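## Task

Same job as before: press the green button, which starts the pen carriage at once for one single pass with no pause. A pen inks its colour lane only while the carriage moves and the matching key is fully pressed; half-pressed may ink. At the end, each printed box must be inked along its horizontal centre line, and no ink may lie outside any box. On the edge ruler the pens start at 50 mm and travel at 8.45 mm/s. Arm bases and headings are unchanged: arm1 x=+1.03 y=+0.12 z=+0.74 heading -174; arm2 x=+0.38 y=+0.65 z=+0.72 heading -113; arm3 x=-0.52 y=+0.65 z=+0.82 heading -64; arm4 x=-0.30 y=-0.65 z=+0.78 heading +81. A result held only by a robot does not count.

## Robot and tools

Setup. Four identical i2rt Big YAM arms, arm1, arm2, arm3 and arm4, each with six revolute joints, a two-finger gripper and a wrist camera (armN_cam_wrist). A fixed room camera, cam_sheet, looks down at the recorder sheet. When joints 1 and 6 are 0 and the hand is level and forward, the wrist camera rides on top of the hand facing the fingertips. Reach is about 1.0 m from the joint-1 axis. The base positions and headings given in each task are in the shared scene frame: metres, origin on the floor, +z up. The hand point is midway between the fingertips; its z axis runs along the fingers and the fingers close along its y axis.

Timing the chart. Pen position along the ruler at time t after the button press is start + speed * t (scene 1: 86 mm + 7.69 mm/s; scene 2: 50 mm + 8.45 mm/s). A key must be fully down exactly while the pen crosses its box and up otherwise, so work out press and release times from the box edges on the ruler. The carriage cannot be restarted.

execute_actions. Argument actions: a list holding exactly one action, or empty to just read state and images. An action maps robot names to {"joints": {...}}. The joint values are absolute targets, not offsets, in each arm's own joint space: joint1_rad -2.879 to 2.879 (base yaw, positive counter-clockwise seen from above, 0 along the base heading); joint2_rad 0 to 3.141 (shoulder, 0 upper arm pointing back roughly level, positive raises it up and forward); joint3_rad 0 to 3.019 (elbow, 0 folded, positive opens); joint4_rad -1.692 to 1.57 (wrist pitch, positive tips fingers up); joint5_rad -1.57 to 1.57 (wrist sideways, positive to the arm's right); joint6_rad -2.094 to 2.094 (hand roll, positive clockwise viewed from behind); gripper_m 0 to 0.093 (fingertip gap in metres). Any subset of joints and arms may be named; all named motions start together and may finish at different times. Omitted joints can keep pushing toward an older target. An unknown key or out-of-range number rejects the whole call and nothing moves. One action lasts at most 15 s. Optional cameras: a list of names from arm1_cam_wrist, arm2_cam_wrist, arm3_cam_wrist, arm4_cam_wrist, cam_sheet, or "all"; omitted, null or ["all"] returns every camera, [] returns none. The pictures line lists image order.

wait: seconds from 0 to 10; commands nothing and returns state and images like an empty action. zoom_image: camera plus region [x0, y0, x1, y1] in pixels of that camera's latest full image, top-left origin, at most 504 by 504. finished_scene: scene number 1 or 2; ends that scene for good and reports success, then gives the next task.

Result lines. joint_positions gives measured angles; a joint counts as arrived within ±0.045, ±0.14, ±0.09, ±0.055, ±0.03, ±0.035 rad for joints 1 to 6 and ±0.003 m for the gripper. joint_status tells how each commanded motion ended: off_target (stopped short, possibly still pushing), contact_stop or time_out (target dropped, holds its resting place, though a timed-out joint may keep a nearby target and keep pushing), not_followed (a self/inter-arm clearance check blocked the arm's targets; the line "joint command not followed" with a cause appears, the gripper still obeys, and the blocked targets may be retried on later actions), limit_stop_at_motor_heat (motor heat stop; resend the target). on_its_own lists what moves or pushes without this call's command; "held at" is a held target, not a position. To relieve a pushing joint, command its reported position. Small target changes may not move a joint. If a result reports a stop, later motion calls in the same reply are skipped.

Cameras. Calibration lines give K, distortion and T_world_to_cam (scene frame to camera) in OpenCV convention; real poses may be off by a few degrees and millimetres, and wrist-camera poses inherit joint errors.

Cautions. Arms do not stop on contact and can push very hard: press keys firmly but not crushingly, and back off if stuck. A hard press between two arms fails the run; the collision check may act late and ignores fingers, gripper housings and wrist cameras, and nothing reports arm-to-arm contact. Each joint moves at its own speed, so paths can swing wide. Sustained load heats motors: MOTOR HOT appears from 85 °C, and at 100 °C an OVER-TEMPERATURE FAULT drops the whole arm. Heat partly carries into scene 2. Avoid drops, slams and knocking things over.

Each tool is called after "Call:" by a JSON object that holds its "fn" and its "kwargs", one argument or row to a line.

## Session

Call:
{"fn": "execute_actions", "kwargs": {
  "actions": []
}}

Scene clock: 0.00 s.
Motor temperatures (°C, as the motors report them): arm1=[24 26 24 22 23 22] | arm2=[25 25 26 23 23 25] | arm3=[24 25 23 23 22 23] | arm4=[24 22 24 25 25 26]
arm1.joint_positions: joint1_rad=+0.863 joint2_rad=+0.265 joint3_rad=+1.444 joint4_rad=-1.449 joint5_rad=-0.265 joint6_rad=-0.510 gripper_m=+0.094
arm1.joint_status: not commanded
arm1.hand: x=+1.0379 y=+0.0524 z=+1.3202 quat_wxyz=(-0.237, -0.530, -0.589, +0.562) (m; scene frame)
arm2.joint_positions: joint1_rad=-0.773 joint2_rad=+0.349 joint3_rad=+1.332 joint4_rad=-1.518 joint5_rad=+0.281 joint6_rad=-0.197 gripper_m=+0.095
arm2.joint_status: not commanded
arm2.hand: x=+0.2661 y=+0.6544 z=+1.2443 quat_wxyz=(+0.075, -0.842, -0.182, +0.502) (m; scene frame)
arm3.joint_positions: joint1_rad=-0.293 joint2_rad=+0.292 joint3_rad=+1.591 joint4_rad=-1.596 joint5_rad=-0.155 joint6_rad=-0.362 gripper_m=+0.095
arm3.joint_status: not commanded
arm3.hand: x=-0.4892 y=+0.6437 z=+1.4220 quat_wxyz=(-0.421, -0.361, -0.715, +0.425) (m; scene frame)
arm4.joint_positions: joint1_rad=-0.546 joint2_rad=+0.257 joint3_rad=+1.695 joint4_rad=-1.572 joint5_rad=+0.226 joint6_rad=-0.774 gripper_m=+0.094
arm4.joint_status: not commanded
arm4.hand: x=-0.2935 y=-0.7033 z=+1.4206 quat_wxyz=(-0.657, +0.499, -0.562, +0.052) (m; scene frame)
pictures: arm1_cam_wrist, arm2_cam_wrist, arm3_cam_wrist, arm4_cam_wrist, cam_sheet
camera_calibration (this result's frames):
arm1_cam_wrist: T_world_to_cam=[[-0.896422, 0.171084, 0.408848, 0.388163], [-0.0959248, 0.82573, -0.555849, 0.79054], [-0.432695, -0.537495, -0.723792, 1.56017], [0, 0, 0, 1]] pos_world=[1.09887, 0.1194, 1.40996]
arm2_cam_wrist: T_world_to_cam=[[-0.253082, 0.910869, 0.325986, -0.932681], [0.851147, 0.369815, -0.372541, 0.00328547], [-0.45989, 0.183179, -0.868876, 1.20522], [0, 0, 0, 1]] pos_world=[0.31543, 0.627564, 1.35246]
arm3_cam_wrist: T_world_to_cam=[[-0.877269, -0.382387, 0.290135, -0.593432], [-0.47973, 0.67828, -0.556593, 0.12647], [0.0160408, -0.627468, -0.778477, 1.6392], [0, 0, 0, 1]] pos_world=[-0.486222, 0.715844, 1.51865]
arm4_cam_wrist: T_world_to_cam=[[0.50626, -0.502003, 0.701209, -1.20063], [-0.182536, -0.857063, -0.481793, 0.0342263], [0.842841, 0.115917, -0.52553, 1.19669], [0, 0, 0, 1]] pos_world=[-0.394542, -0.712103, 1.48728]
Images, in order (width x height): arm1_cam_wrist 504x504, arm2_cam_wrist 504x504, arm3_cam_wrist 504x504, arm4_cam_wrist 504x504, cam_sheet 672x504.

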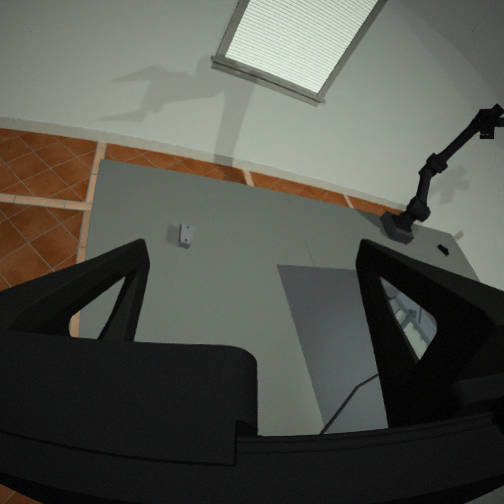

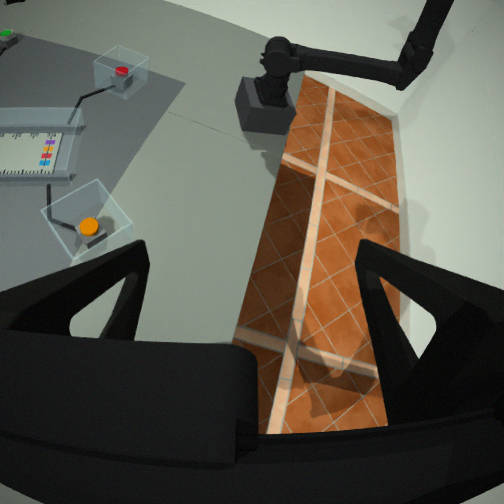

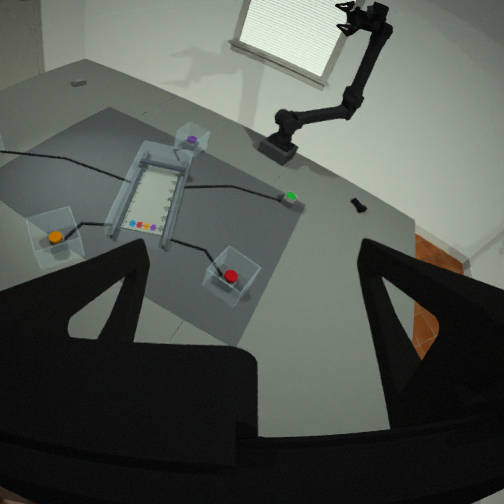

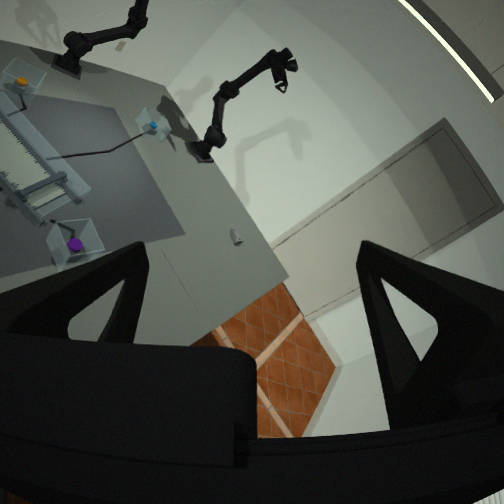

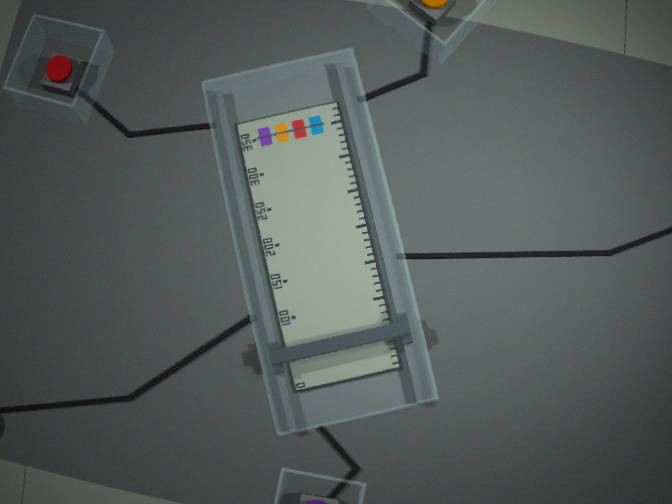

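Call:
{"fn": "zoom_image", "kwargs": {
  "camera": "cam_sheet",
  "region": [235, 85, 355, 205]
}}

Call:
{"fn": "zoom_image", "kwargs": {
  "camera": "cam_sheet",
  "region": [260, 250, 420, 410]
}}

Call:
{"fn": "zoom_image", "kwargs": {
  "camera": "arm3_cam_wrist",
  "region": [160, 110, 320, 270]
}}

Call:
{"fn": "zoom_image", "kwargs": {
  "camera": "arm4_cam_wrist",
  "region": [0, 50, 220, 270]
}}

Region (235, 85, 355, 205) of cam_sheet's 672x504 image, scaled by 4.200, with more detail than that image has.

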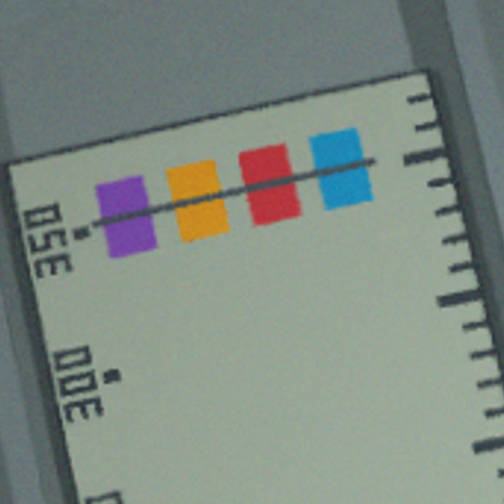

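Region (260, 250, 420, 410) of cam_sheet's 672x504 image, scaled by 3.150, with more detail than that image has.

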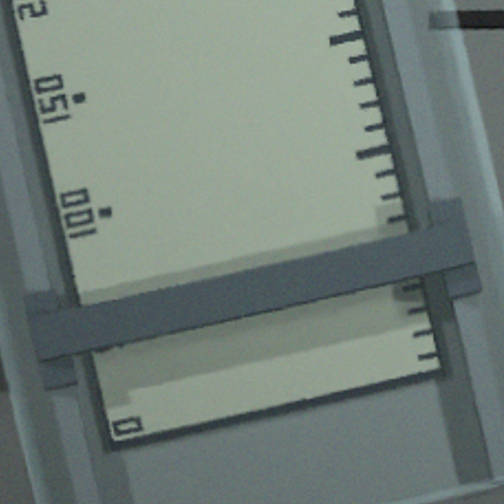

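Region (160, 110, 320, 270) of arm3_cam_wrist's 504x504 image, scaled by 3.150, with more detail than that image has.

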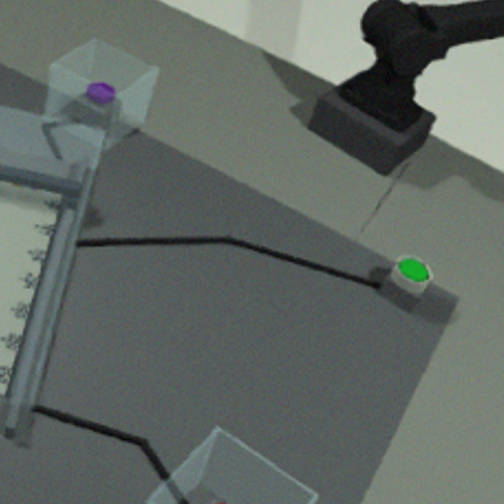

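Region (0, 50, 220, 270) of arm4_cam_wrist's 504x504 image, scaled by 2.291, with more detail than that image has.

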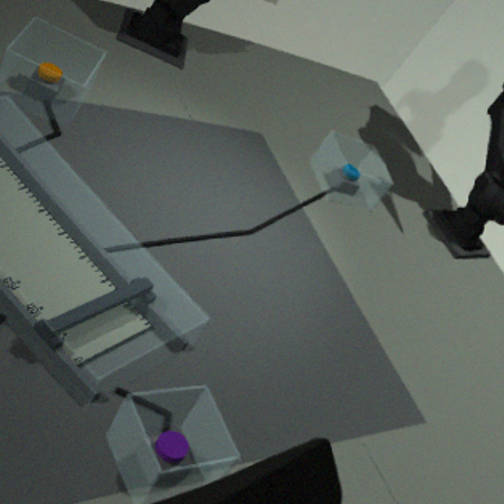

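Call:
{"fn": "execute_actions", "kwargs": {
  "actions": [
    {"arm1":{"joints":{"joint1_rad":-0.35,"joint2_rad":1.317,"joint3_rad":1.055,"joint4_rad":-1.285,"joint5_rad":0,"joint6_rad":0,"gripper_m":0}},"arm2":{"joints":{"joint1_rad":-0.478,"joint2_rad":1.37,"joint3_rad":1.125,"joint4_rad":-1.31,"joint5_rad":0,"joint6_rad":0,"gripper_m":0}},"arm3":{"joints":{"joint1_rad":-0.275,"joint2_rad":1.595,"joint3_rad":1.115,"joint4_rad":-1.06,"joint5_rad":0,"joint6_rad":0,"gripper_m":0}},"arm4":{"joints":{"joint1_rad":-0.66,"joint2_rad":1.525,"joint3_rad":1.155,"joint4_rad":-1.165,"joint5_rad":0,"joint6_rad":0,"gripper_m":0}}}
  ],
  "cameras": ["arm1_cam_wrist","arm2_cam_wrist","arm3_cam_wrist","arm4_cam_wrist"]
}}

Scene clock: 26.50 s.
Motor temperatures (°C, as the motors report them): arm1=[24 26 25 22 23 22] | arm2=[25 26 28 23 23 25] | arm3=[24 26 24 23 22 23] | arm4=[24 23 25 26 25 26]
arm1.joint_positions: joint1_rad=-0.352 joint2_rad=+1.313 joint3_rad=+1.045 joint4_rad=-1.293 joint5_rad=-0.001 joint6_rad=-0.008 gripper_m=+0.000
arm1.joint_status: all done
arm1.hand: x=+0.6796 y=+0.2100 z=+0.9031 quat_wxyz=(+0.000, -0.993, +0.121, +0.006) (m; scene frame)
arm2.joint_positions: joint1_rad=-0.482 joint2_rad=+1.360 joint3_rad=+1.130 joint4_rad=-1.323 joint5_rad=+0.003 joint6_rad=-0.008 gripper_m=+0.001
arm2.joint_status: all done
arm2.hand: x=+0.0805 y=+0.4089 z=+0.9082 quat_wxyz=(-0.001, -0.941, -0.337, +0.012) (m; scene frame)
arm3.joint_positions: joint1_rad=-0.284 joint2_rad=+1.594 joint3_rad=+1.111 joint4_rad=-1.071 joint5_rad=-0.003 joint6_rad=-0.012 gripper_m=+0.001
arm3.joint_status: all done
arm3.hand: x=-0.4481 y=+0.2158 z=+0.9076 quat_wxyz=(-0.008, -0.642, -0.766, +0.008) (m; scene frame)
arm4.joint_positions: joint1_rad=-0.662 joint2_rad=+1.530 joint3_rad=+1.128 joint4_rad=-1.168 joint5_rad=+0.002 joint6_rad=-0.008 gripper_m=+0.001
arm4.joint_status: all done
arm4.hand: x=+0.0095 y=-0.3574 z=+0.8976 quat_wxyz=(+0.000, +0.374, -0.927, +0.001) (m; scene frame)
pictures: arm1_cam_wrist, arm2_cam_wrist, arm3_cam_wrist, arm4_cam_wrist
camera_calibration (this result's frames):
arm1_cam_wrist: T_world_to_cam=[[0.23515, 0.971699, -0.0224646, -0.337078], [0.799958, -0.180358, 0.57231, -1.02214], [0.552061, -0.152549, -0.81973, 0.524534], [0, 0, 0, 1]] pos_world=[0.607355, 0.223205, 1.00738]
arm2_cam_wrist: T_world_to_cam=[[-0.656411, 0.754393, -0.00408144, -0.250215], [0.621213, 0.543582, 0.564458, -0.776701], [0.428042, 0.367981, -0.825452, 0.686291], [0, 0, 0, 1]] pos_world=[0.0244916, 0.358419, 1.00389]
arm3_cam_wrist: T_world_to_cam=[[-0.986695, -0.162525, -0.00424078, -0.401007], [-0.134308, 0.800134, 0.584591, -0.757179], [-0.0916176, 0.577383, -0.811317, 0.691172], [0, 0, 0, 1]] pos_world=[-0.434044, 0.141601, 1.0017]
arm4_cam_wrist: T_world_to_cam=[[0.681816, -0.731493, -0.00662256, -0.262021], [-0.585395, -0.551025, 0.594714, -0.719042], [-0.438678, -0.401609, -0.80391, 0.703469], [0, 0, 0, 1]] pos_world=[0.0663227, -0.305357, 0.991415]
Images, in order (width x height): arm1_cam_wrist 504x504, arm2_cam_wrist 504x504, arm3_cam_wrist 504x504, arm4_cam_wrist 504x504.

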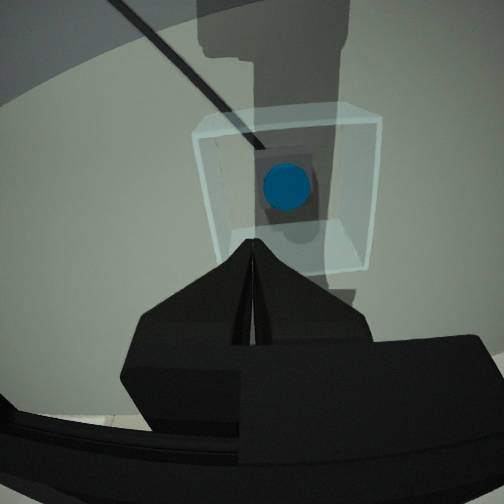

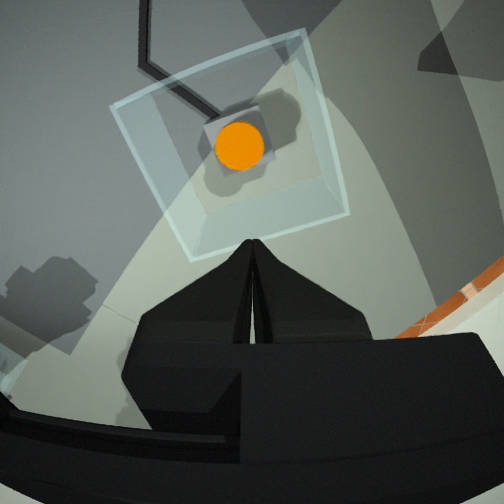

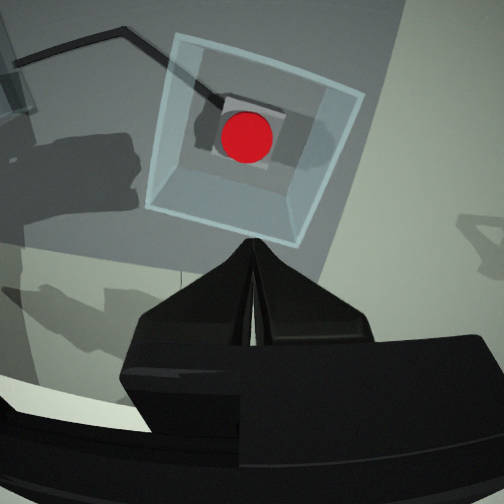

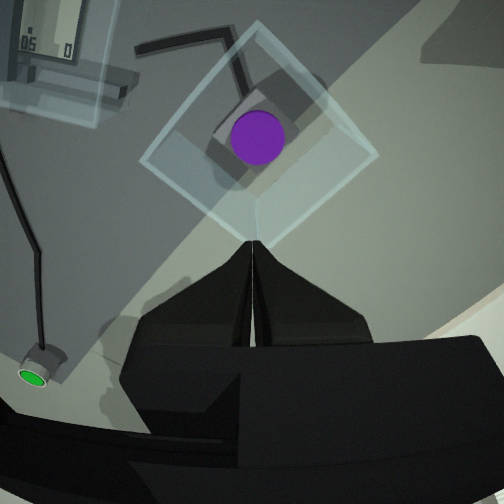

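Call:
{"fn": "execute_actions", "kwargs": {
  "actions": [
    {"arm1":{"joints":{"joint1_rad":-0.441,"joint2_rad":1.37,"joint3_rad":0.757,"joint4_rad":-0.87}},"arm2":{"joints":{"joint1_rad":-0.45,"joint2_rad":1.51,"joint3_rad":0.922,"joint4_rad":-0.928}},"arm3":{"joints":{"joint1_rad":-0.266,"joint2_rad":1.812,"joint3_rad":1.035,"joint4_rad":-0.72}},"arm4":{"joints":{"joint1_rad":0.666,"joint2_rad":1.445,"joint3_rad":0.94,"joint4_rad":-1.04}}}
  ],
  "cameras": ["arm1_cam_wrist","arm2_cam_wrist","arm3_cam_wrist","arm4_cam_wrist"]
}}

Scene clock: 45.73 s.
Motor temperatures (°C, as the motors report them): arm1=[24 26 26 22 23 22] | arm2=[25 26 28 23 23 25] | arm3=[24 26 26 23 22 23] | arm4=[24 23 27 26 25 26]
arm1.joint_positions: joint1_rad=-0.446 joint2_rad=+1.366 joint3_rad=+0.749 joint4_rad=-0.885 joint5_rad=-0.001 joint6_rad=-0.008 gripper_m=+0.000
arm1.joint_status: all done
arm1.hand: x=+0.7101 y=+0.2351 z=+0.7851 quat_wxyz=(+0.006, -0.985, +0.168, +0.035) (m; scene frame)
arm2.joint_positions: joint1_rad=-0.454 joint2_rad=+1.521 joint3_rad=+0.915 joint4_rad=-0.945 joint5_rad=+0.003 joint6_rad=-0.008 gripper_m=+0.001
arm2.joint_status: all done
arm2.hand: x=+0.0834 y=+0.3977 z=+0.7750 quat_wxyz=(-0.001, -0.937, -0.350, +0.013) (m; scene frame)
arm3.joint_positions: joint1_rad=-0.274 joint2_rad=+1.829 joint3_rad=+1.030 joint4_rad=-0.732 joint5_rad=-0.003 joint6_rad=-0.012 gripper_m=+0.001
arm3.joint_status: all done
arm3.hand: x=-0.4412 y=+0.1965 z=+0.7834 quat_wxyz=(-0.016, -0.639, -0.769, +0.016) (m; scene frame)
arm4.joint_positions: joint1_rad=+0.670 joint2_rad=+1.447 joint3_rad=+0.932 joint4_rad=-1.043 joint5_rad=-0.001 joint6_rad=-0.006 gripper_m=+0.001
arm4.joint_status: all done
arm4.hand: x=-0.4877 y=-0.3221 z=+0.8625 quat_wxyz=(-0.002, +0.867, -0.499, -0.006) (m; scene frame)
pictures: arm1_cam_wrist, arm2_cam_wrist, arm3_cam_wrist, arm4_cam_wrist
camera_calibration (this result's frames):
arm1_cam_wrist: T_world_to_cam=[[0.324635, 0.945589, -0.0217575, -0.42926], [0.810045, -0.266078, 0.522522, -0.922437], [0.488302, -0.187254, -0.852348, 0.493813], [0, 0, 0, 1]] pos_world=[0.645439, 0.252932, 0.893555]
arm2_cam_wrist: T_world_to_cam=[[-0.677174, 0.735813, -0.00385708, -0.231468], [0.606823, 0.561414, 0.562655, -0.701657], [0.416174, 0.378675, -0.826683, 0.576946], [0, 0, 0, 1]] pos_world=[0.028928, 0.345762, 0.870849]
arm3_cam_wrist: T_world_to_cam=[[-0.985066, -0.172135, -0.00378961, -0.395661], [-0.144068, 0.811998, 0.5656, -0.659913], [-0.0942826, 0.5577, -0.824671, 0.615292], [0, 0, 0, 1]] pos_world=[-0.426813, 0.124593, 0.879161]
arm4_cam_wrist: T_world_to_cam=[[0.872607, 0.488307, -0.0106479, 0.592026], [0.401887, -0.705444, 0.583811, -0.528549], [0.277568, -0.513717, -0.81182, 0.791274], [0, 0, 0, 1]] pos_world=[-0.523821, -0.255461, 0.957249]
Images, in order (width x height): arm1_cam_wrist 504x504, arm2_cam_wrist 504x504, arm3_cam_wrist 504x504, arm4_cam_wrist 504x504.

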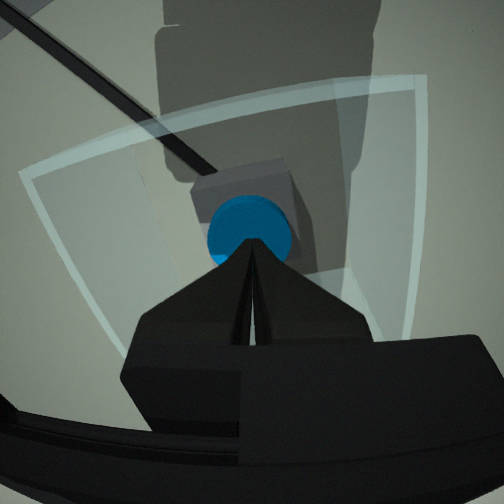

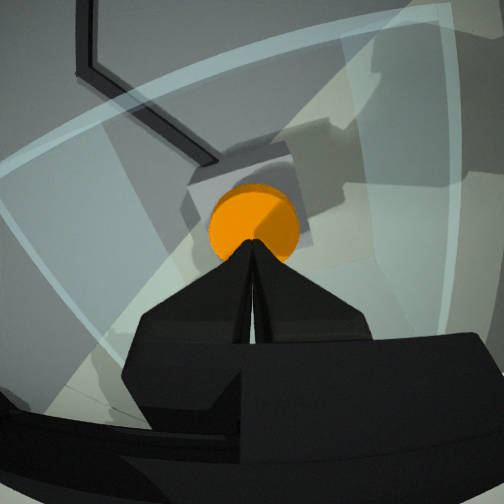

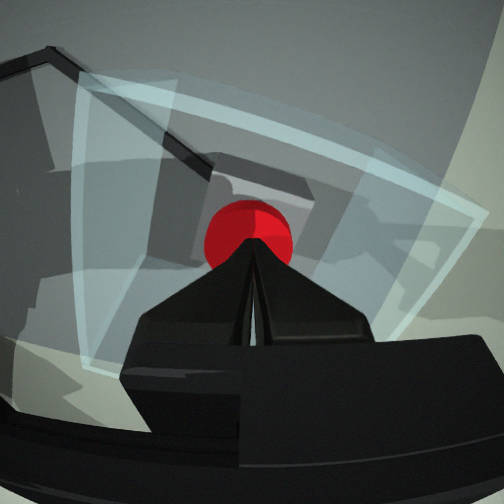

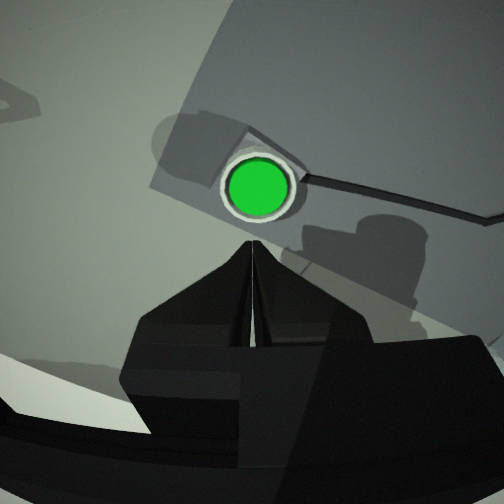

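Call:
{"fn": "execute_actions", "kwargs": {
  "actions": [
    {"arm1":{"joints":{"joint2_rad":1.5}},"arm2":{"joints":{"joint2_rad":1.625}},"arm3":{"joints":{"joint2_rad":1.935}},"arm4":{"joints":{"joint1_rad":0.657,"joint2_rad":1.52,"joint3_rad":0.822,"joint4_rad":-0.765}}}
  ],
  "cameras": ["arm1_cam_wrist","arm2_cam_wrist","arm3_cam_wrist","arm4_cam_wrist"]
}}

Scene clock: 51.37 s.
Motor temperatures (°C, as the motors report them): arm1=[24 26 26 22 23 22] | arm2=[25 26 29 23 23 25] | arm3=[24 26 25 23 22 23] | arm4=[24 23 27 25 25 26]
arm1.joint_positions: joint1_rad=-0.446 joint2_rad=+1.436 joint3_rad=+0.767 joint4_rad=-0.883 joint5_rad=-0.001 joint6_rad=-0.007 gripper_m=+0.000
arm1.joint_status: all done
arm1.hand: x=+0.7079 y=+0.2360 z=+0.7681 quat_wxyz=(+0.001, -0.986, +0.168, +0.009) (m; scene frame)
arm2.joint_positions: joint1_rad=-0.454 joint2_rad=+1.554 joint3_rad=+0.922 joint4_rad=-0.942 joint5_rad=+0.003 joint6_rad=-0.008 gripper_m=+0.001
arm2.joint_status: all done
arm2.hand: x=+0.0823 y=+0.3968 z=+0.7650 quat_wxyz=(+0.003, -0.937, -0.350, +0.002) (m; scene frame)
arm3.joint_positions: joint1_rad=-0.274 joint2_rad=+1.856 joint3_rad=+1.036 joint4_rad=-0.729 joint5_rad=-0.003 joint6_rad=-0.012 gripper_m=+0.001
arm3.joint_status: all done
arm3.hand: x=-0.4414 y=+0.1970 z=+0.7733 quat_wxyz=(-0.010, -0.639, -0.769, +0.010) (m; scene frame)
arm4.joint_positions: joint1_rad=+0.662 joint2_rad=+1.530 joint3_rad=+0.803 joint4_rad=-0.776 joint5_rad=-0.001 joint6_rad=-0.006 gripper_m=+0.001
arm4.joint_status: all done
arm4.hand: x=-0.4846 y=-0.3218 z=+0.7941 quat_wxyz=(-0.016, +0.864, -0.502, -0.030) (m; scene frame)
pictures: arm1_cam_wrist, arm2_cam_wrist, arm3_cam_wrist, arm4_cam_wrist
camera_calibration (this result's frames):
arm1_cam_wrist: T_world_to_cam=[[0.326088, 0.945082, -0.0220725, -0.430398], [0.783491, -0.257121, 0.565712, -0.928042], [0.528969, -0.201765, -0.824307, 0.433688], [0, 0, 0, 1]] pos_world=[0.638053, 0.255646, 0.872997]
arm2_cam_wrist: T_world_to_cam=[[-0.677038, 0.735933, -0.00470047, -0.231005], [0.596915, 0.552858, 0.581412, -0.705113], [0.430479, 0.390833, -0.813595, 0.55345], [0, 0, 0, 1]] pos_world=[0.0262442, 0.343525, 0.85916]
arm3_cam_wrist: T_world_to_cam=[[-0.98516, -0.171597, -0.00381185, -0.395886], [-0.141966, 0.802163, 0.579983, -0.662933], [-0.0964655, 0.571917, -0.81462, 0.595117], [0, 0, 0, 1]] pos_world=[-0.426716, 0.12349, 0.867775]
arm4_cam_wrist: T_world_to_cam=[[0.876036, 0.482114, -0.0112313, 0.588612], [0.411693, -0.735542, 0.538039, -0.458343], [0.251135, -0.475966, -0.842845, 0.759057], [0, 0, 0, 1]] pos_world=[-0.517575, -0.259624, 0.892985]
Images, in order (width x height): arm1_cam_wrist 504x504, arm2_cam_wrist 504x504, arm3_cam_wrist 504x504, arm4_cam_wrist 504x504.

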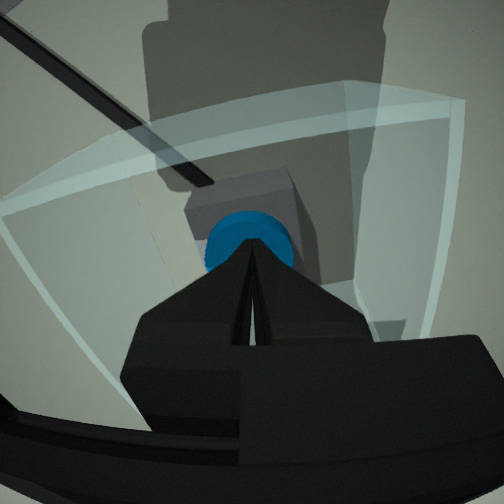

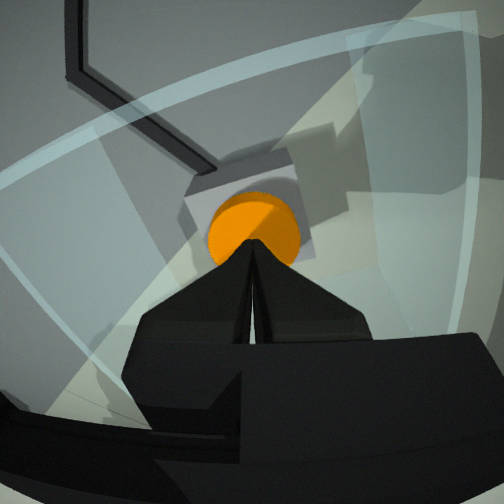

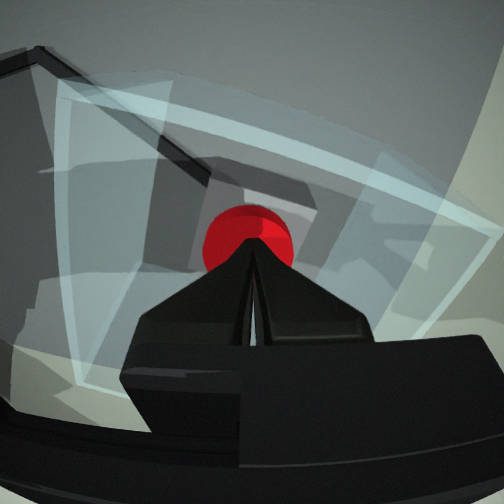

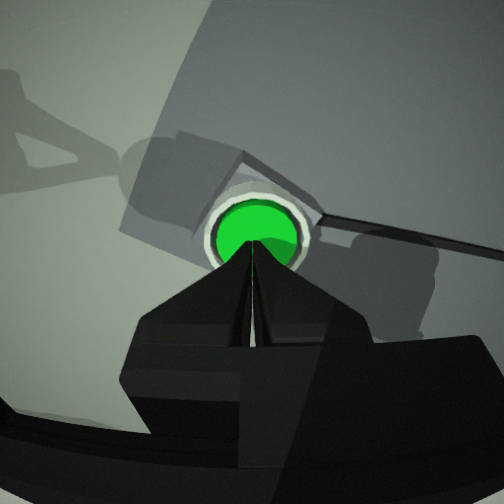

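Call:
{"fn": "execute_actions", "kwargs": {
  "actions": [
    {"arm1":{"joints":{"joint2_rad":1.365}},"arm2":{"joints":{"joint2_rad":1.487}},"arm3":{"joints":{"joint2_rad":1.797}},"arm4":{"joints":{"joint4_rad":-0.742}}}
  ],
  "cameras": []
}}

Call:
{"fn": "execute_actions", "kwargs": {
  "actions": [
    {"arm4":{"joints":{"joint2_rad":1.665}}}
  ],
  "cameras": ["arm4_cam_wrist"]
}}

Call:
{"fn": "execute_actions", "kwargs": {
  "actions": [
    {"arm4":{"joints":{"joint2_rad":1.43,"joint3_rad":0.96,"joint4_rad":-1.06}}}
  ],
  "cameras": ["cam_sheet"]
}}

Call:
{"fn": "execute_actions", "kwargs": {
  "actions": [
    {"arm4":{"joints":{"joint1_rad":-0.663,"joint2_rad":1.535,"joint3_rad":1.16,"joint4_rad":-1.15}}}
  ],
  "cameras": []
}}

Call:
{"fn": "execute_actions", "kwargs": {
  "actions": [
    {"arm4":{"joints":{"joint2_rad":1.685,"joint3_rad":1.037,"joint4_rad":-0.835}}}
  ]
}}

Call:
{"fn": "zoom_image", "kwargs": {
  "camera": "cam_sheet",
  "region": [260, 250, 420, 410]
}}

Scene clock: 57.83 s.
Motor temperatures (°C, as the motors report them): arm1=[24 26 26 22 23 22] | arm2=[25 26 29 23 23 25] | arm3=[24 26 25 23 22 23] | arm4=[24 23 27 25 25 26]
arm1.joint_positions: joint1_rad=-0.446 joint2_rad=+1.368 joint3_rad=+0.760 joint4_rad=-0.882 joint5_rad=-0.001 joint6_rad=-0.007 gripper_m=+0.000
arm1.joint_status: all done
arm1.hand: x=+0.7048 y=+0.2371 z=+0.7881 quat_wxyz=(+0.007, -0.985, +0.168, +0.040) (m; scene frame)
arm2.joint_positions: joint1_rad=-0.454 joint2_rad=+1.495 joint3_rad=+0.922 joint4_rad=-0.941 joint5_rad=+0.003 joint6_rad=-0.008 gripper_m=+0.001
arm2.joint_status: all done
arm2.hand: x=+0.0787 y=+0.3936 z=+0.7867 quat_wxyz=(-0.007, -0.936, -0.350, +0.030) (m; scene frame)
arm3.joint_positions: joint1_rad=-0.274 joint2_rad=+1.807 joint3_rad=+1.036 joint4_rad=-0.728 joint5_rad=-0.003 joint6_rad=-0.012 gripper_m=+0.001
arm3.joint_status: all done
arm3.hand: x=-0.4398 y=+0.1887 z=+0.7949 quat_wxyz=(-0.029, -0.638, -0.769, +0.026) (m; scene frame)
arm4.joint_positions: joint1_rad=+0.662 joint2_rad=+1.530 joint3_rad=+0.803 joint4_rad=-0.753 joint5_rad=-0.001 joint6_rad=-0.006 gripper_m=+0.001
arm4.joint_status: all done
arm4.hand: x=-0.4874 y=-0.3170 z=+0.7946 quat_wxyz=(-0.022, +0.864, -0.501, -0.040) (m; scene frame)
pictures: none
No camera images: the call's "cameras" was empty. Leave "cameras" out to get every camera's image.

Scene clock: 58.60 s.
Motor temperatures (°C, as the motors report them): arm1=[24 26 26 22 23 22] | arm2=[25 26 29 23 23 25] | arm3=[24 26 25 23 22 23] | arm4=[24 23 27 25 25 26]
arm1.joint_positions: joint1_rad=-0.446 joint2_rad=+1.368 joint3_rad=+0.760 joint4_rad=-0.882 joint5_rad=-0.001 joint6_rad=-0.007 gripper_m=+0.000
arm1.joint_status: not commanded
arm1.hand: x=+0.7048 y=+0.2371 z=+0.7881 quat_wxyz=(+0.007, -0.985, +0.168, +0.040) (m; scene frame)
arm2.joint_positions: joint1_rad=-0.454 joint2_rad=+1.495 joint3_rad=+0.922 joint4_rad=-0.941 joint5_rad=+0.003 joint6_rad=-0.008 gripper_m=+0.001
arm2.joint_status: not commanded
arm2.hand: x=+0.0787 y=+0.3936 z=+0.7867 quat_wxyz=(-0.007, -0.936, -0.350, +0.030) (m; scene frame)
arm3.joint_positions: joint1_rad=-0.274 joint2_rad=+1.807 joint3_rad=+1.036 joint4_rad=-0.728 joint5_rad=-0.003 joint6_rad=-0.012 gripper_m=+0.001
arm3.joint_status: not commanded
arm3.hand: x=-0.4398 y=+0.1887 z=+0.7949 quat_wxyz=(-0.029, -0.638, -0.769, +0.026) (m; scene frame)
arm4.joint_positions: joint1_rad=+0.662 joint2_rad=+1.614 joint3_rad=+0.825 joint4_rad=-0.751 joint5_rad=-0.001 joint6_rad=-0.006 gripper_m=+0.001
arm4.joint_status: all done
arm4.hand: x=-0.4877 y=-0.3164 z=+0.7707 quat_wxyz=(-0.007, +0.865, -0.502, -0.014) (m; scene frame)
pictures: arm4_cam_wrist
camera_calibration (this result's frames):
arm4_cam_wrist: T_world_to_cam=[[0.876221, 0.481788, -0.0108399, 0.588122], [0.401555, -0.717497, 0.569168, -0.463683], [0.26644, -0.50307, -0.82215, 0.725596], [0, 0, 0, 1]] pos_world=[-0.522459, -0.251015, 0.866837]
Images, in order (width x height): arm4_cam_wrist 504x504.

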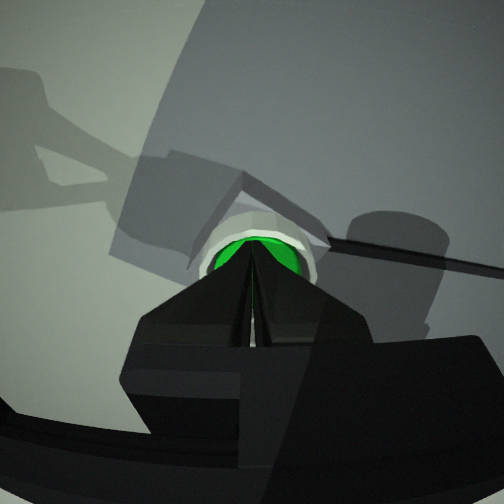

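Scene clock: 59.77 s.
Motor temperatures (°C, as the motors report them): arm1=[24 26 26 22 23 22] | arm2=[25 26 29 23 23 25] | arm3=[24 26 25 23 22 23] | arm4=[24 23 27 25 25 26]
arm1.joint_positions: joint1_rad=-0.446 joint2_rad=+1.368 joint3_rad=+0.760 joint4_rad=-0.882 joint5_rad=-0.001 joint6_rad=-0.007 gripper_m=+0.000
arm1.joint_status: not commanded
arm1.hand: x=+0.7048 y=+0.2371 z=+0.7881 quat_wxyz=(+0.007, -0.985, +0.168, +0.040) (m; scene frame)
arm2.joint_positions: joint1_rad=-0.454 joint2_rad=+1.495 joint3_rad=+0.922 joint4_rad=-0.941 joint5_rad=+0.003 joint6_rad=-0.008 gripper_m=+0.001
arm2.joint_status: not commanded
arm2.hand: x=+0.0787 y=+0.3936 z=+0.7867 quat_wxyz=(-0.007, -0.936, -0.350, +0.030) (m; scene frame)
arm3.joint_positions: joint1_rad=-0.274 joint2_rad=+1.807 joint3_rad=+1.036 joint4_rad=-0.728 joint5_rad=-0.003 joint6_rad=-0.012 gripper_m=+0.001
arm3.joint_status: not commanded
arm3.hand: x=-0.4398 y=+0.1887 z=+0.7949 quat_wxyz=(-0.029, -0.638, -0.769, +0.026) (m; scene frame)
arm4.joint_positions: joint1_rad=+0.662 joint2_rad=+1.423 joint3_rad=+0.934 joint4_rad=-1.053 joint5_rad=-0.001 joint6_rad=-0.006 gripper_m=+0.001
arm4.joint_status: all done
arm4.hand: x=-0.4851 y=-0.3209 z=+0.8715 quat_wxyz=(-0.007, +0.865, -0.502, -0.013) (m; scene frame)
pictures: cam_sheet
Images, in order (width x height): cam_sheet 672x504.

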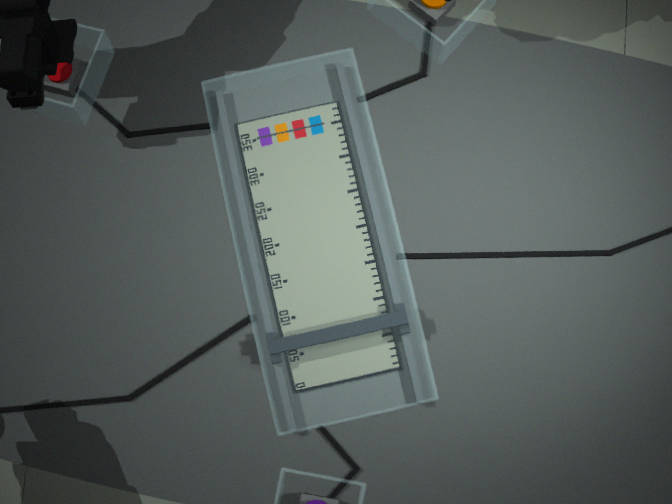

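Scene clock: 61.47 s.
Motor temperatures (°C, as the motors report them): arm1=[24 26 26 22 23 22] | arm2=[25 26 29 23 23 25] | arm3=[24 26 25 23 22 23] | arm4=[24 23 27 25 25 26]
arm1.joint_positions: joint1_rad=-0.446 joint2_rad=+1.368 joint3_rad=+0.760 joint4_rad=-0.882 joint5_rad=-0.001 joint6_rad=-0.007 gripper_m=+0.000
arm1.joint_status: not commanded
arm1.hand: x=+0.7048 y=+0.2371 z=+0.7881 quat_wxyz=(+0.007, -0.985, +0.168, +0.040) (m; scene frame)
arm2.joint_positions: joint1_rad=-0.454 joint2_rad=+1.495 joint3_rad=+0.922 joint4_rad=-0.941 joint5_rad=+0.003 joint6_rad=-0.008 gripper_m=+0.001
arm2.joint_status: not commanded
arm2.hand: x=+0.0787 y=+0.3936 z=+0.7867 quat_wxyz=(-0.007, -0.936, -0.350, +0.030) (m; scene frame)
arm3.joint_positions: joint1_rad=-0.274 joint2_rad=+1.807 joint3_rad=+1.036 joint4_rad=-0.728 joint5_rad=-0.003 joint6_rad=-0.012 gripper_m=+0.001
arm3.joint_status: not commanded
arm3.hand: x=-0.4398 y=+0.1887 z=+0.7949 quat_wxyz=(-0.029, -0.638, -0.769, +0.026) (m; scene frame)
arm4.joint_positions: joint1_rad=-0.669 joint2_rad=+1.546 joint3_rad=+1.134 joint4_rad=-1.143 joint5_rad=+0.001 joint6_rad=-0.005 gripper_m=+0.001
arm4.joint_status: all done
arm4.hand: x=+0.0175 y=-0.3534 z=+0.8933 quat_wxyz=(-0.007, +0.370, -0.929, -0.002) (m; scene frame)
pictures: none
No camera images: the call's "cameras" was empty. Leave "cameras" out to get every camera's image.

Scene clock: 62.57 s.
Motor temperatures (°C, as the motors report them): arm1=[24 26 26 22 23 22] | arm2=[25 26 29 23 23 25] | arm3=[24 26 25 23 22 23] | arm4=[24 23 27 25 25 26]
arm1.joint_positions: joint1_rad=-0.446 joint2_rad=+1.368 joint3_rad=+0.760 joint4_rad=-0.882 joint5_rad=-0.001 joint6_rad=-0.007 gripper_m=+0.000
arm1.joint_status: not commanded
arm1.hand: x=+0.7048 y=+0.2371 z=+0.7881 quat_wxyz=(+0.007, -0.985, +0.168, +0.040) (m; scene frame)
arm2.joint_positions: joint1_rad=-0.454 joint2_rad=+1.495 joint3_rad=+0.922 joint4_rad=-0.941 joint5_rad=+0.003 joint6_rad=-0.008 gripper_m=+0.001
arm2.joint_status: not commanded
arm2.hand: x=+0.0787 y=+0.3936 z=+0.7867 quat_wxyz=(-0.007, -0.936, -0.350, +0.030) (m; scene frame)
arm3.joint_positions: joint1_rad=-0.274 joint2_rad=+1.807 joint3_rad=+1.036 joint4_rad=-0.728 joint5_rad=-0.003 joint6_rad=-0.012 gripper_m=+0.001
arm3.joint_status: not commanded
arm3.hand: x=-0.4398 y=+0.1887 z=+0.7949 quat_wxyz=(-0.029, -0.638, -0.769, +0.026) (m; scene frame)
arm4.joint_positions: joint1_rad=-0.669 joint2_rad=+1.699 joint3_rad=+1.018 joint4_rad=-0.845 joint5_rad=+0.001 joint6_rad=-0.005 gripper_m=+0.001
arm4.joint_status: all done
arm4.hand: x=+0.0255 y=-0.3459 z=+0.7927 quat_wxyz=(-0.021, +0.370, -0.929, -0.008) (m; scene frame)
pictures: arm1_cam_wrist, arm2_cam_wrist, arm3_cam_wrist, arm4_cam_wrist, cam_sheet
camera_calibration (this result's frames):
arm1_cam_wrist: T_world_to_cam=[[0.324791, 0.945547, -0.0212476, -0.42984], [0.81545, -0.268581, 0.512742, -0.914725], [0.479115, -0.18386, -0.85828, 0.509632], [0, 0, 0, 1]] pos_world=[0.641348, 0.254457, 0.897292]
arm2_cam_wrist: T_world_to_cam=[[-0.677361, 0.735646, -0.00249967, -0.232596], [0.621989, 0.574517, 0.532033, -0.685427], [0.392825, 0.358824, -0.84672, 0.615584], [0, 0, 0, 1]] pos_world=[0.0269608, 0.344012, 0.885316]
arm3_cam_wrist: T_world_to_cam=[[-0.985079, -0.172061, -0.00378959, -0.395578], [-0.146987, 0.829663, 0.538567, -0.643063], [-0.0895221, 0.531088, -0.842574, 0.650635], [0, 0, 0, 1]] pos_world=[-0.425951, 0.119918, 0.893042]
arm4_cam_wrist: T_world_to_cam=[[0.675624, -0.7372, -0.00826152, -0.265731], [-0.608687, -0.564097, 0.557938, -0.615744], [-0.415972, -0.371928, -0.829841, 0.660907], [0, 0, 0, 1]] pos_world=[0.0796586, -0.297427, 0.8898]
Images, in order (width x height): arm1_cam_wrist 504x504, arm2_cam_wrist 504x504, arm3_cam_wrist 504x504, arm4_cam_wrist 504x504, cam_sheet 672x504.

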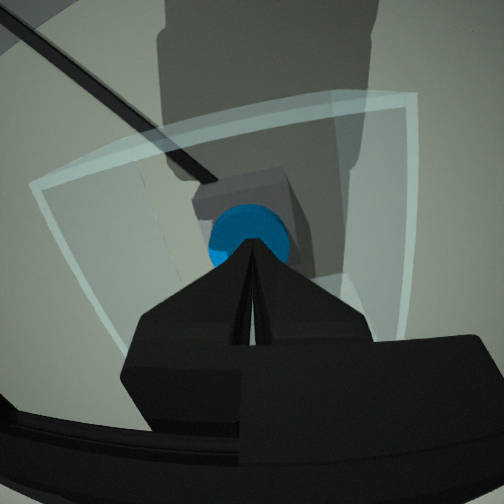

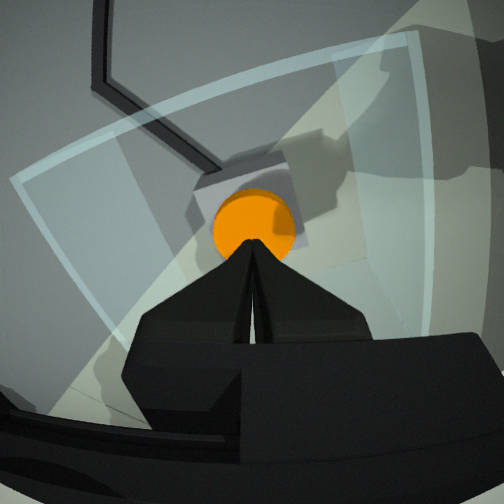

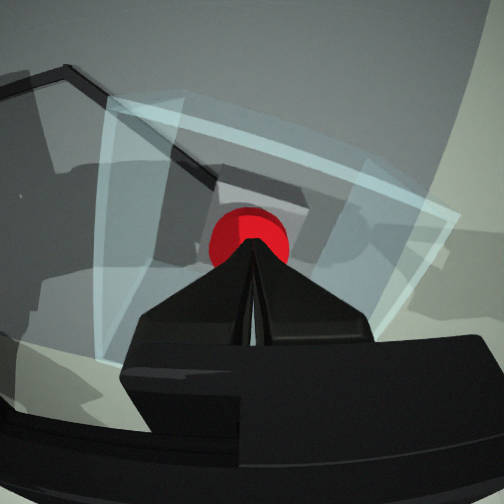

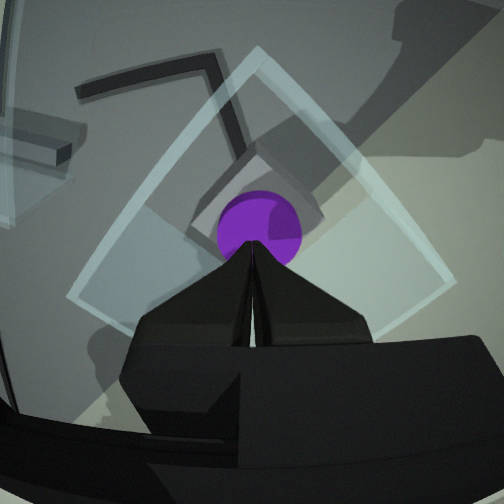

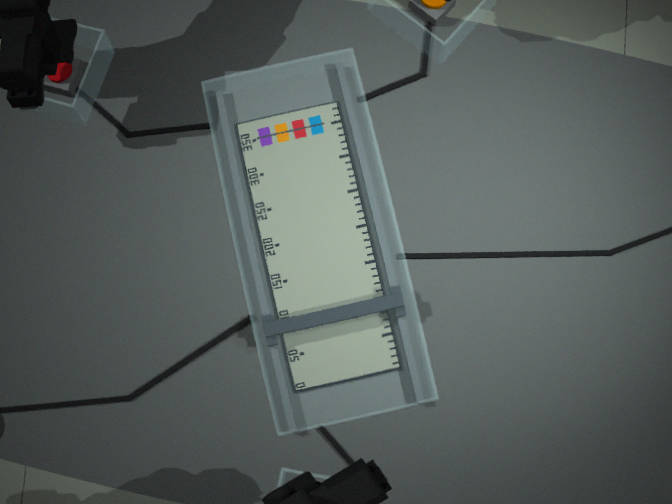

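Region (260, 250, 420, 410) of cam_sheet's 672x504 image, scaled by 3.150, with more detail than that image has.

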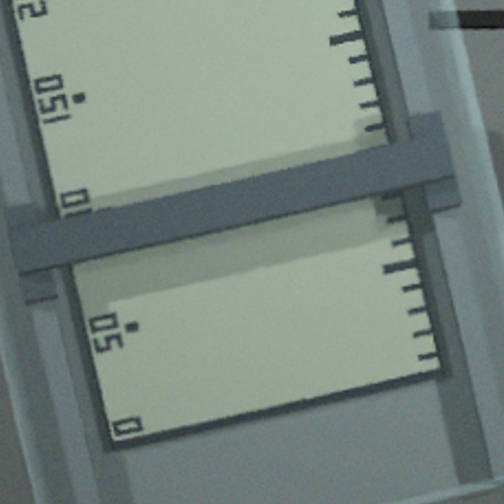

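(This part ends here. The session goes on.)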